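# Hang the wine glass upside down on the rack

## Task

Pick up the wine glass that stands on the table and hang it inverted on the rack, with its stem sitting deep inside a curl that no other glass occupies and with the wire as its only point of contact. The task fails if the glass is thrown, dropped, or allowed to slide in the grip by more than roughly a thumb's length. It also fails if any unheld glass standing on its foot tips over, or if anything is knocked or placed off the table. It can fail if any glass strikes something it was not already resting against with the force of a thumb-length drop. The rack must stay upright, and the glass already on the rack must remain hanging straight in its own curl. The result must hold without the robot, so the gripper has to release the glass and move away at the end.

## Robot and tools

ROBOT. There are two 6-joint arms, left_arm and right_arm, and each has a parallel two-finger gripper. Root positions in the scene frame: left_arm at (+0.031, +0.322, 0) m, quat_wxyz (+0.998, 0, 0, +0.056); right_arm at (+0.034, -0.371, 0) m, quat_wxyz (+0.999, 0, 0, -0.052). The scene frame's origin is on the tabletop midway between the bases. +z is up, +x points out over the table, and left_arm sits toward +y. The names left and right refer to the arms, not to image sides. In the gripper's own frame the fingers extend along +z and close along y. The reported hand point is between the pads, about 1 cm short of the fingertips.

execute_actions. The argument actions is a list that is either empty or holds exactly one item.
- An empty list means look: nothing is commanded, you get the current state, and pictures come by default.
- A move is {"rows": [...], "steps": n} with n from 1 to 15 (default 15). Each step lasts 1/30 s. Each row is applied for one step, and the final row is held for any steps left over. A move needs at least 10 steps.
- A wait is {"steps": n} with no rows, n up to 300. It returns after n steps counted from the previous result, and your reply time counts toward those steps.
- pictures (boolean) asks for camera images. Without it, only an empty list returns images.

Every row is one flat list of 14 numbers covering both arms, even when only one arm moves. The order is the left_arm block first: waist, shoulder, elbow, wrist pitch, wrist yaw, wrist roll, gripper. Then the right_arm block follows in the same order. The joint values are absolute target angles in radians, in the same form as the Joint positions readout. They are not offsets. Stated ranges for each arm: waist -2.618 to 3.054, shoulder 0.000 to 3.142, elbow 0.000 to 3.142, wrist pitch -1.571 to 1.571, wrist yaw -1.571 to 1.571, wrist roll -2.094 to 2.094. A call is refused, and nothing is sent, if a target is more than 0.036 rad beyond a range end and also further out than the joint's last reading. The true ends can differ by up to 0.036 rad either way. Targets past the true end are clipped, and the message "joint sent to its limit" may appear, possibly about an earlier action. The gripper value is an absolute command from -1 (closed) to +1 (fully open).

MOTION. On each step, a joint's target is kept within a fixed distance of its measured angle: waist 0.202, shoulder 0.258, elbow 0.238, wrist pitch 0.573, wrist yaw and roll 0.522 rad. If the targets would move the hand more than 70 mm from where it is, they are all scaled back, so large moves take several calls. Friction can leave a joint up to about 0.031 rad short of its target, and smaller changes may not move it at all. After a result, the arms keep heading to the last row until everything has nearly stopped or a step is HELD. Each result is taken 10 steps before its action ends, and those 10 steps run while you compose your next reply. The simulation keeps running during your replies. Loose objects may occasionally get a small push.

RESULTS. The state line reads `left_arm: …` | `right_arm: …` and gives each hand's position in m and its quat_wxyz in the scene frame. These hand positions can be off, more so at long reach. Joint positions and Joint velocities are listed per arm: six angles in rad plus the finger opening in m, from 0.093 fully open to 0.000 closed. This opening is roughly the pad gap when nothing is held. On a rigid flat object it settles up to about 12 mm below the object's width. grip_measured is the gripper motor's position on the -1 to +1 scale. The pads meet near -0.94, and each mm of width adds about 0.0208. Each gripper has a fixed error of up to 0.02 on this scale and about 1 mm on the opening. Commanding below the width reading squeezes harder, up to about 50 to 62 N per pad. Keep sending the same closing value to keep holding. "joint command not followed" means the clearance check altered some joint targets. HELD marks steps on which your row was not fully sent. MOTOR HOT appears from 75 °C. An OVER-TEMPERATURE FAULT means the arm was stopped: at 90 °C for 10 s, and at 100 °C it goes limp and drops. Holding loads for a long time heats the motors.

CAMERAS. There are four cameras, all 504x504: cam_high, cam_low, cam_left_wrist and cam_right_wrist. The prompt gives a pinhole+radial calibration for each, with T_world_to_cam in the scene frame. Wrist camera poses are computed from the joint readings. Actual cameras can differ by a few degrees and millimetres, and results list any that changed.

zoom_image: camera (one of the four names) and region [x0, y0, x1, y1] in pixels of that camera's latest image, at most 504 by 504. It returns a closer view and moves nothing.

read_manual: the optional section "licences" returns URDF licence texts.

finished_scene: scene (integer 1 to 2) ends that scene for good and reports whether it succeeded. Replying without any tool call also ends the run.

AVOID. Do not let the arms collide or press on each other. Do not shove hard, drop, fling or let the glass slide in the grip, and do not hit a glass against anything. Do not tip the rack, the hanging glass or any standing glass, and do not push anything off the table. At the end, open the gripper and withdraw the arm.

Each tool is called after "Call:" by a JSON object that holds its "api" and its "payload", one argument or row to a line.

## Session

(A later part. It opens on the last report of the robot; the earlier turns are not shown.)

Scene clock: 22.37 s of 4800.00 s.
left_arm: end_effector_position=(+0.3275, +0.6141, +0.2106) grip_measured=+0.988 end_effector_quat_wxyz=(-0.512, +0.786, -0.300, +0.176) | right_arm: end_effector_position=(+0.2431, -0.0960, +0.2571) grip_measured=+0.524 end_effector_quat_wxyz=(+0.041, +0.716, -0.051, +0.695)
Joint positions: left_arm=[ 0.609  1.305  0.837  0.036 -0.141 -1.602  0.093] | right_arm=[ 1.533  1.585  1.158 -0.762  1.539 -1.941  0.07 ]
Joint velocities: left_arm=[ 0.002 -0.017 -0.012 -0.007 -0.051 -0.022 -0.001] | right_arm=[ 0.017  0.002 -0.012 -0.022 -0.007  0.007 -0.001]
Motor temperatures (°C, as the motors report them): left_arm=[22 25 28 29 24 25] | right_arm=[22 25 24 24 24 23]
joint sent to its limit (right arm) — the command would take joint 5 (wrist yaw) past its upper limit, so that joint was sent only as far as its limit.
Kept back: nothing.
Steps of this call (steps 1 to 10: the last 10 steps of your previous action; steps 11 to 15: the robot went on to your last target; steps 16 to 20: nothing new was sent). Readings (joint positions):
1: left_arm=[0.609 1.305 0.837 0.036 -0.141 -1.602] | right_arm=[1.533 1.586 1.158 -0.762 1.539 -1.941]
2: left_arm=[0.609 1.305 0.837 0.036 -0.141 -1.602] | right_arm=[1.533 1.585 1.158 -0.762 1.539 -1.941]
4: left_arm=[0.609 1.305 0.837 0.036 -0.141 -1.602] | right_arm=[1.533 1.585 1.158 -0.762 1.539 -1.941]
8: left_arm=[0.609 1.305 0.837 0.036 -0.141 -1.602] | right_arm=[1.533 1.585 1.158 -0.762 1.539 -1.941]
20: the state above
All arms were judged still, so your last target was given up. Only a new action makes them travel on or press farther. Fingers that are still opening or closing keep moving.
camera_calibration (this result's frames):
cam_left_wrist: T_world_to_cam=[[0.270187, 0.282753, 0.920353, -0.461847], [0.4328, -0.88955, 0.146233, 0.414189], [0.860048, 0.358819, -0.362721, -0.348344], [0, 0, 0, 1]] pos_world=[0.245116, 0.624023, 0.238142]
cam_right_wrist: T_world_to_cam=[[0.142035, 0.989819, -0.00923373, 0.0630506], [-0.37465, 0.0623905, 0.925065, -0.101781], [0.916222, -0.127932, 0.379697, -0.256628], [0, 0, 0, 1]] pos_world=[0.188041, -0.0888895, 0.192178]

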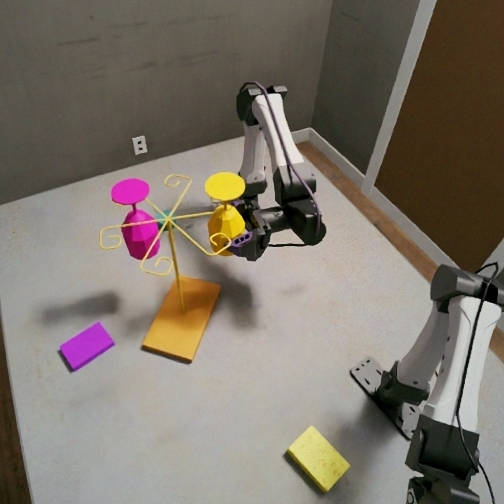

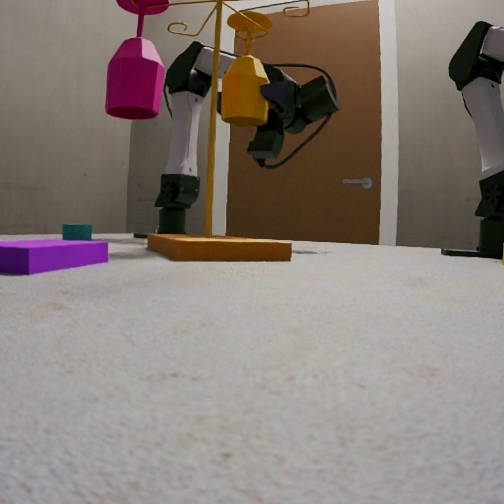

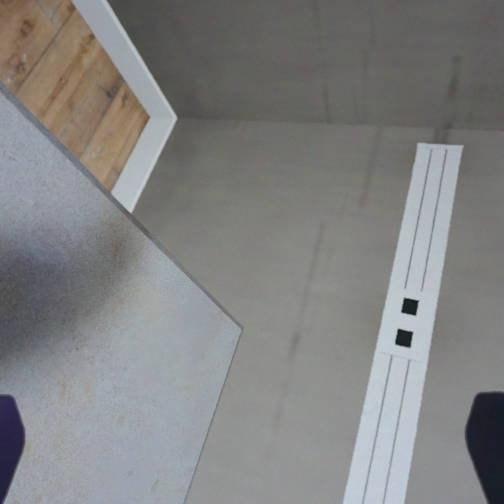

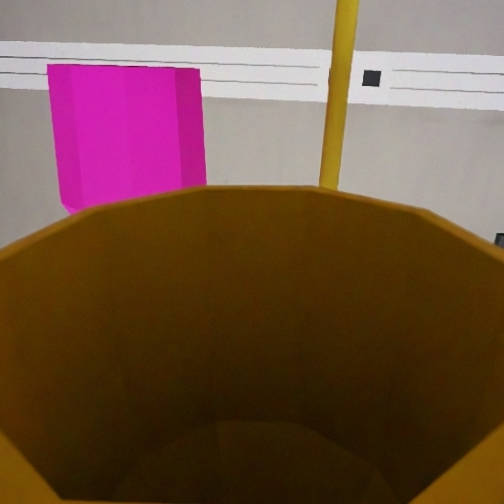

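Call:
{"api": "execute_actions", "payload": {
  "actions": [
    {"rows":[[0.6,1.3,0.846,0.033,-0.13,-1.602,1,1.5,1.61,1.09,-0.68,1.57,-1.94,0.15]]}
  ]
}}

Call:
{"api": "execute_actions", "payload": {
  "actions": [
    {"rows":[[0.6,1.3,0.846,0.033,-0.13,-1.602,1,1.5,1.61,1.09,-0.68,1.57,-1.94,1]]}
  ]
}}

Call:
{"api": "execute_actions", "payload": {
  "actions": [
    {"rows":[[0.6,1.3,0.846,0.033,-0.13,-1.602,1,1.5,1.645,1.025,-0.57,1.57,-1.94,1]]}
  ]
}}

Call:
{"api": "execute_actions", "payload": {
  "actions": [
    {"rows":[[0.6,1.3,0.846,0.033,-0.13,-1.602,1,1.5,1.69,0.95,-0.45,1.57,-1.94,1]]}
  ]
}}

Call:
{"api": "execute_actions", "payload": {
  "actions": [
    {"rows":[[0.6,1.3,0.846,0.033,-0.13,-1.602,1,1.5,1.81,0.845,-0.24,1.57,-1.94,1]]}
  ]
}}

Call:
{"api": "execute_actions", "payload": {
  "actions": [
    {"rows":[[0.6,1.3,0.846,0.033,-0.13,-1.602,1,2.0,1.81,0.845,-0.24,1.57,-1.94,1]]}
  ]
}}

Call:
{"api": "execute_actions", "payload": {
  "actions": [
    {"steps":30}
  ],
  "pictures": true
}}

Call:
{"api": "zoom_image", "payload": {
  "camera": "cam_low",
  "region": [210, 10, 290, 60]
}}

Scene clock: 23.27 s of 4800.00 s.
left_arm: end_effector_position=(+0.3275, +0.6141, +0.2106) grip_measured=+0.988 end_effector_quat_wxyz=(-0.512, +0.786, -0.300, +0.176) | right_arm: end_effector_position=(+0.2499, -0.1037, +0.2408) grip_measured=+0.524 end_effector_quat_wxyz=(+0.058, +0.714, -0.053, +0.695)
Joint positions: left_arm=[ 0.609  1.305  0.837  0.036 -0.141 -1.602  0.093] | right_arm=[ 1.507  1.597  1.105 -0.718  1.543 -1.941  0.07 ]
Joint velocities: left_arm=[ 0.002 -0.017  0.002 -0.007  0.007 -0.037  0.   ] | right_arm=[-0.081  0.134 -0.168  0.095  0.022  0.037  0.   ]
Motor temperatures (°C, as the motors report them): left_arm=[22 25 29 29 24 25] | right_arm=[22 25 24 24 24 23]
joint sent to its limit (right arm) — the command would take joint 5 (wrist yaw) past its upper limit, so that joint was sent only as far as its limit.
Steps of this call (steps 1 to 22: nothing new was sent; steps 23 to 27: the first 5 steps of this action). Readings (joint positions):
23: left_arm=[0.609 1.305 0.837 0.036 -0.141 -1.602] | right_arm=[1.530 1.585 1.149 -0.746 1.541 -1.941]
24: left_arm=[0.609 1.305 0.837 0.036 -0.141 -1.602] | right_arm=[1.524 1.585 1.136 -0.732 1.543 -1.941]
26: left_arm=[0.609 1.305 0.837 0.036 -0.141 -1.602] | right_arm=[1.511 1.593 1.112 -0.720 1.543 -1.941]
27: the state above

Scene clock: 23.77 s of 4800.00 s.
left_arm: end_effector_position=(+0.3275, +0.6141, +0.2106) grip_measured=+0.988 end_effector_quat_wxyz=(-0.512, +0.786, -0.300, +0.176) | right_arm: end_effector_position=(+0.2506, -0.1027, +0.2384) grip_measured=+1.000 end_effector_quat_wxyz=(+0.055, +0.713, -0.057, +0.696)
Joint positions: left_arm=[ 0.609  1.305  0.837  0.036 -0.141 -1.602  0.093] | right_arm=[ 1.505  1.603  1.099 -0.695  1.545 -1.941  0.093]
Joint velocities: left_arm=[ 0.007  0.012 -0.012 -0.051 -0.007 -0.125 -0.001] | right_arm=[ 0.037  0.012 -0.002  0.007  0.081 -0.022  0.   ]
Motor temperatures (°C, as the motors report them): left_arm=[22 25 29 30 24 25] | right_arm=[22 25 24 24 24 23]
joint sent to its limit (right arm) — the command would take joint 5 (wrist yaw) past its upper limit, so that joint was sent only as far as its limit.
Steps of this call (steps 1 to 10: the last 10 steps of your previous action; steps 11 to 15: the first 5 steps of this action). Readings (joint positions):
11: left_arm=[0.609 1.305 0.837 0.036 -0.141 -1.602] | right_arm=[1.505 1.603 1.099 -0.697 1.543 -1.941]
12: left_arm=[0.609 1.305 0.837 0.036 -0.141 -1.602] | right_arm=[1.505 1.603 1.099 -0.697 1.544 -1.941]
14: left_arm=[0.609 1.305 0.837 0.036 -0.141 -1.602] | right_arm=[1.505 1.603 1.099 -0.695 1.544 -1.941]
15: the state above

Scene clock: 24.27 s of 4800.00 s.
left_arm: end_effector_position=(+0.3275, +0.6141, +0.2106) grip_measured=+0.988 end_effector_quat_wxyz=(-0.512, +0.786, -0.300, +0.176) | right_arm: end_effector_position=(+0.2506, -0.1028, +0.2198) grip_measured=+1.000 end_effector_quat_wxyz=(+0.058, +0.711, -0.057, +0.698)
Joint positions: left_arm=[ 0.609  1.305  0.837  0.036 -0.141 -1.602  0.093] | right_arm=[ 1.505  1.628  1.044 -0.619  1.552 -1.941  0.093]
Joint velocities: left_arm=[ 0.017  0.012 -0.007 -0.022 -0.037 -0.051 -0.001] | right_arm=[-0.002  0.188 -0.188  0.212 -0.007 -0.007  0.   ]
Motor temperatures (°C, as the motors report them): left_arm=[22 25 29 30 24 25] | right_arm=[22 25 24 24 24 23]
joint sent to its limit (right arm) — the command would take joint 5 (wrist yaw) past its upper limit, so that joint was sent only as far as its limit.
Steps of this call (steps 1 to 10: the last 10 steps of your previous action; steps 11 to 15: the first 5 steps of this action). Readings (joint positions):
11: left_arm=[0.609 1.305 0.837 0.036 -0.141 -1.602] | right_arm=[1.505 1.604 1.089 -0.671 1.550 -1.941]
12: left_arm=[0.609 1.305 0.837 0.036 -0.141 -1.602] | right_arm=[1.505 1.606 1.075 -0.649 1.552 -1.941]
14: left_arm=[0.609 1.305 0.837 0.036 -0.141 -1.602] | right_arm=[1.505 1.621 1.051 -0.626 1.552 -1.941]
15: the state above

Scene clock: 24.77 s of 4800.00 s.
left_arm: end_effector_position=(+0.3275, +0.6141, +0.2106) grip_measured=+0.988 end_effector_quat_wxyz=(-0.512, +0.786, -0.300, +0.176) | right_arm: end_effector_position=(+0.2505, -0.1035, +0.1917) grip_measured=+1.000 end_effector_quat_wxyz=(+0.060, +0.710, -0.055, +0.700)
Joint positions: left_arm=[ 0.609  1.305  0.837  0.036 -0.141 -1.602  0.093] | right_arm=[ 1.505  1.673  0.969 -0.504  1.556 -1.942  0.093]
Joint velocities: left_arm=[ 0.002 -0.012  0.007 -0.051 -0.037 -0.081  0.001] | right_arm=[ 0.007  0.247 -0.237  0.139 -0.007 -0.051  0.   ]
Motor temperatures (°C, as the motors report them): left_arm=[22 25 29 30 24 25] | right_arm=[22 25 24 24 24 23]
joint sent to its limit (right arm) — the command would take joint 5 (wrist yaw) past its upper limit, so that joint was sent only as far as its limit.
Steps of this call (steps 1 to 10: the last 10 steps of your previous action; steps 11 to 15: the first 5 steps of this action). Readings (joint positions):
11: left_arm=[0.609 1.305 0.837 0.036 -0.141 -1.602] | right_arm=[1.505 1.639 1.025 -0.562 1.555 -1.942]
12: left_arm=[0.609 1.305 0.837 0.036 -0.141 -1.602] | right_arm=[1.505 1.643 1.008 -0.537 1.556 -1.942]
14: left_arm=[0.609 1.305 0.837 0.036 -0.141 -1.602] | right_arm=[1.505 1.663 0.978 -0.510 1.556 -1.942]
15: the state above

Scene clock: 25.27 s of 4800.00 s.
left_arm: end_effector_position=(+0.3275, +0.6141, +0.2106) grip_measured=+0.988 end_effector_quat_wxyz=(-0.512, +0.786, -0.300, +0.176) | right_arm: end_effector_position=(+0.2502, -0.1054, +0.1377) grip_measured=+1.000 end_effector_quat_wxyz=(+0.075, +0.711, -0.041, +0.698)
Joint positions: left_arm=[ 0.609  1.305  0.837  0.036 -0.141 -1.602  0.093] | right_arm=[ 1.505  1.795  0.866 -0.32   1.555 -1.942  0.093]
Joint velocities: left_arm=[-0.007 -0.022 -0.017 -0.11  -0.066 -0.037  0.   ] | right_arm=[-0.012  0.549 -0.437  0.183 -0.007 -0.007  0.   ]
Motor temperatures (°C, as the motors report them): left_arm=[22 25 29 30 24 25] | right_arm=[22 26 24 24 24 23]
joint sent to its limit (right arm) — the command would take joint 5 (wrist yaw) past its upper limit, so that joint was sent only as far as its limit.
Steps of this call (steps 1 to 10: the last 10 steps of your previous action; steps 11 to 15: the first 5 steps of this action). Readings (joint positions):
11: left_arm=[0.609 1.305 0.837 0.036 -0.141 -1.602] | right_arm=[1.505 1.694 0.944 -0.426 1.558 -1.942]
12: left_arm=[0.609 1.305 0.837 0.036 -0.141 -1.602] | right_arm=[1.505 1.715 0.925 -0.381 1.558 -1.942]
14: left_arm=[0.609 1.305 0.837 0.036 -0.141 -1.602] | right_arm=[1.505 1.773 0.883 -0.332 1.557 -1.942]
15: the state above

Scene clock: 25.77 s of 4800.00 s.
left_arm: end_effector_position=(+0.3275, +0.6141, +0.2106) grip_measured=+0.988 end_effector_quat_wxyz=(-0.512, +0.786, -0.300, +0.176) | right_arm: end_effector_position=(+0.1627, -0.0529, +0.1294) grip_measured=+1.000 end_effector_quat_wxyz=(-0.040, +0.710, +0.055, +0.701)
Joint positions: left_arm=[ 0.609  1.305  0.837  0.036 -0.141 -1.602  0.093] | right_arm=[ 1.803  1.816  0.846 -0.25   1.555 -1.942  0.093]
Joint velocities: left_arm=[ 0.012 -0.002  0.002  0.022 -0.051 -0.022  0.001] | right_arm=[ 2.147  0.007  0.007  0.007 -0.037  0.007  0.   ]
Motor temperatures (°C, as the motors report them): left_arm=[22 25 29 30 24 25] | right_arm=[22 26 24 24 24 23]
joint sent to its limit (right arm) — the command would take joint 5 (wrist yaw) past its upper limit, so that joint was sent only as far as its limit.
Steps of this call (steps 1 to 10: the last 10 steps of your previous action; steps 11 to 15: the first 5 steps of this action). Readings (joint positions):
11: left_arm=[0.609 1.305 0.837 0.036 -0.141 -1.602] | right_arm=[1.529 1.816 0.846 -0.261 1.554 -1.942]
12: left_arm=[0.609 1.305 0.837 0.036 -0.141 -1.602] | right_arm=[1.582 1.816 0.846 -0.260 1.555 -1.942]
14: left_arm=[0.609 1.305 0.837 0.036 -0.141 -1.602] | right_arm=[1.727 1.816 0.846 -0.252 1.555 -1.942]
15: the state above

Scene clock: 26.77 s of 4800.00 s.
left_arm: end_effector_position=(+0.3275, +0.6141, +0.2106) grip_measured=+0.988 end_effector_quat_wxyz=(-0.512, +0.786, -0.300, +0.176) | right_arm: end_effector_position=(+0.0956, -0.0329, +0.1295) grip_measured=+1.000 end_effector_quat_wxyz=(-0.114, +0.702, +0.124, +0.692)
Joint positions: left_arm=[ 0.609  1.305  0.837  0.036 -0.141 -1.602  0.093] | right_arm=[ 2.007  1.816  0.846 -0.242  1.555 -1.942  0.093]
Joint velocities: left_arm=[-0.007  0.017  0.002  0.037 -0.066  0.007  0.001] | right_arm=[ 0.002  0.012 -0.002 -0.051 -0.007 -0.081  0.   ]
Motor temperatures (°C, as the motors report them): left_arm=[22 25 29 30 24 25] | right_arm=[22 26 24 24 24 23]
joint sent to its limit (right arm) — the command would take joint 5 (wrist yaw) past its upper limit, so that joint was sent only as far as its limit.
Kept back: nothing.
Steps of this call (steps 1 to 10: the last 10 steps of your previous action; steps 11 to 30: the robot went on to your last target). Readings (joint positions):
1: left_arm=[0.609 1.305 0.837 0.036 -0.141 -1.602] | right_arm=[1.879 1.816 0.846 -0.247 1.555 -1.942]
2: left_arm=[0.609 1.305 0.837 0.036 -0.141 -1.602] | right_arm=[1.945 1.816 0.846 -0.244 1.555 -1.942]
4: left_arm=[0.609 1.305 0.837 0.036 -0.141 -1.602] | right_arm=[2.014 1.816 0.846 -0.242 1.555 -1.942]
8: left_arm=[0.609 1.305 0.837 0.036 -0.141 -1.602] | right_arm=[2.010 1.816 0.846 -0.242 1.555 -1.942]
30: the state above
All arms were judged still, so your last target was given up. Only a new action makes them travel on or press farther. Fingers that are still opening or closing keep moving.
camera_calibration (this result's frames):
cam_left_wrist: T_world_to_cam=[[0.270187, 0.282753, 0.920353, -0.461847], [0.4328, -0.88955, 0.146233, 0.414189], [0.860048, 0.358819, -0.362721, -0.348344], [0, 0, 0, 1]] pos_world=[0.245116, 0.624023, 0.238142]
cam_right_wrist: T_world_to_cam=[[-0.319421, 0.947004, -0.0339596, 0.0662184], [-0.382623, -0.0961059, 0.918893, -0.0466288], [0.866931, 0.306508, 0.393044, -0.0476838], [0, 0, 0, 1]] pos_world=[0.0446489, -0.052575, 0.0638374]

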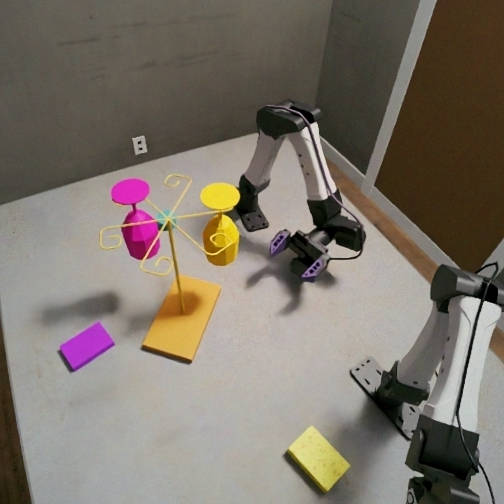

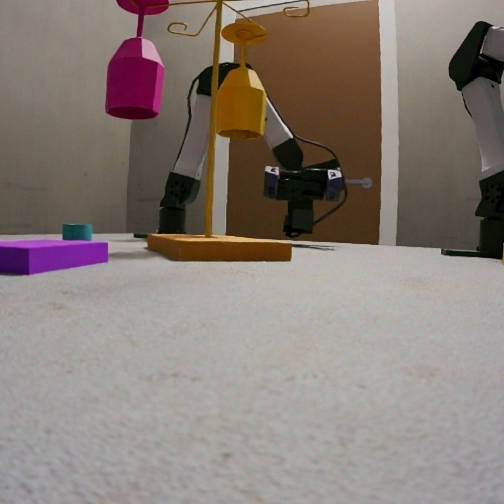

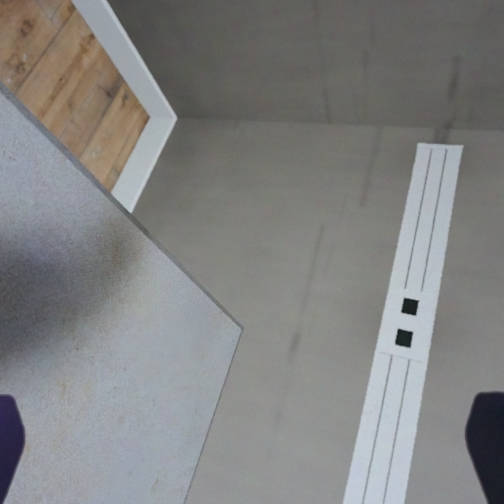

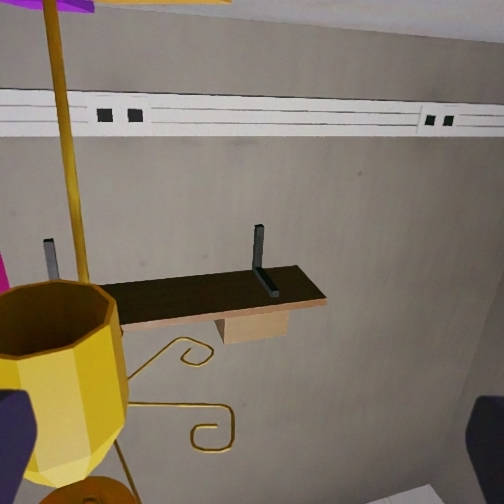

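Region (210, 10, 290, 60) of cam_low's 504x504 image, scaled by 6.300, with more detail than that image has; it fills the top 315 rows of this view, and the rest is white.

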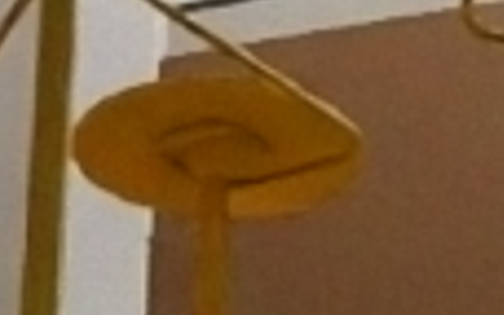

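Call:
{"api": "finished_scene", "payload": {
  "scene": 2
}}

The scene is finished: the task was done.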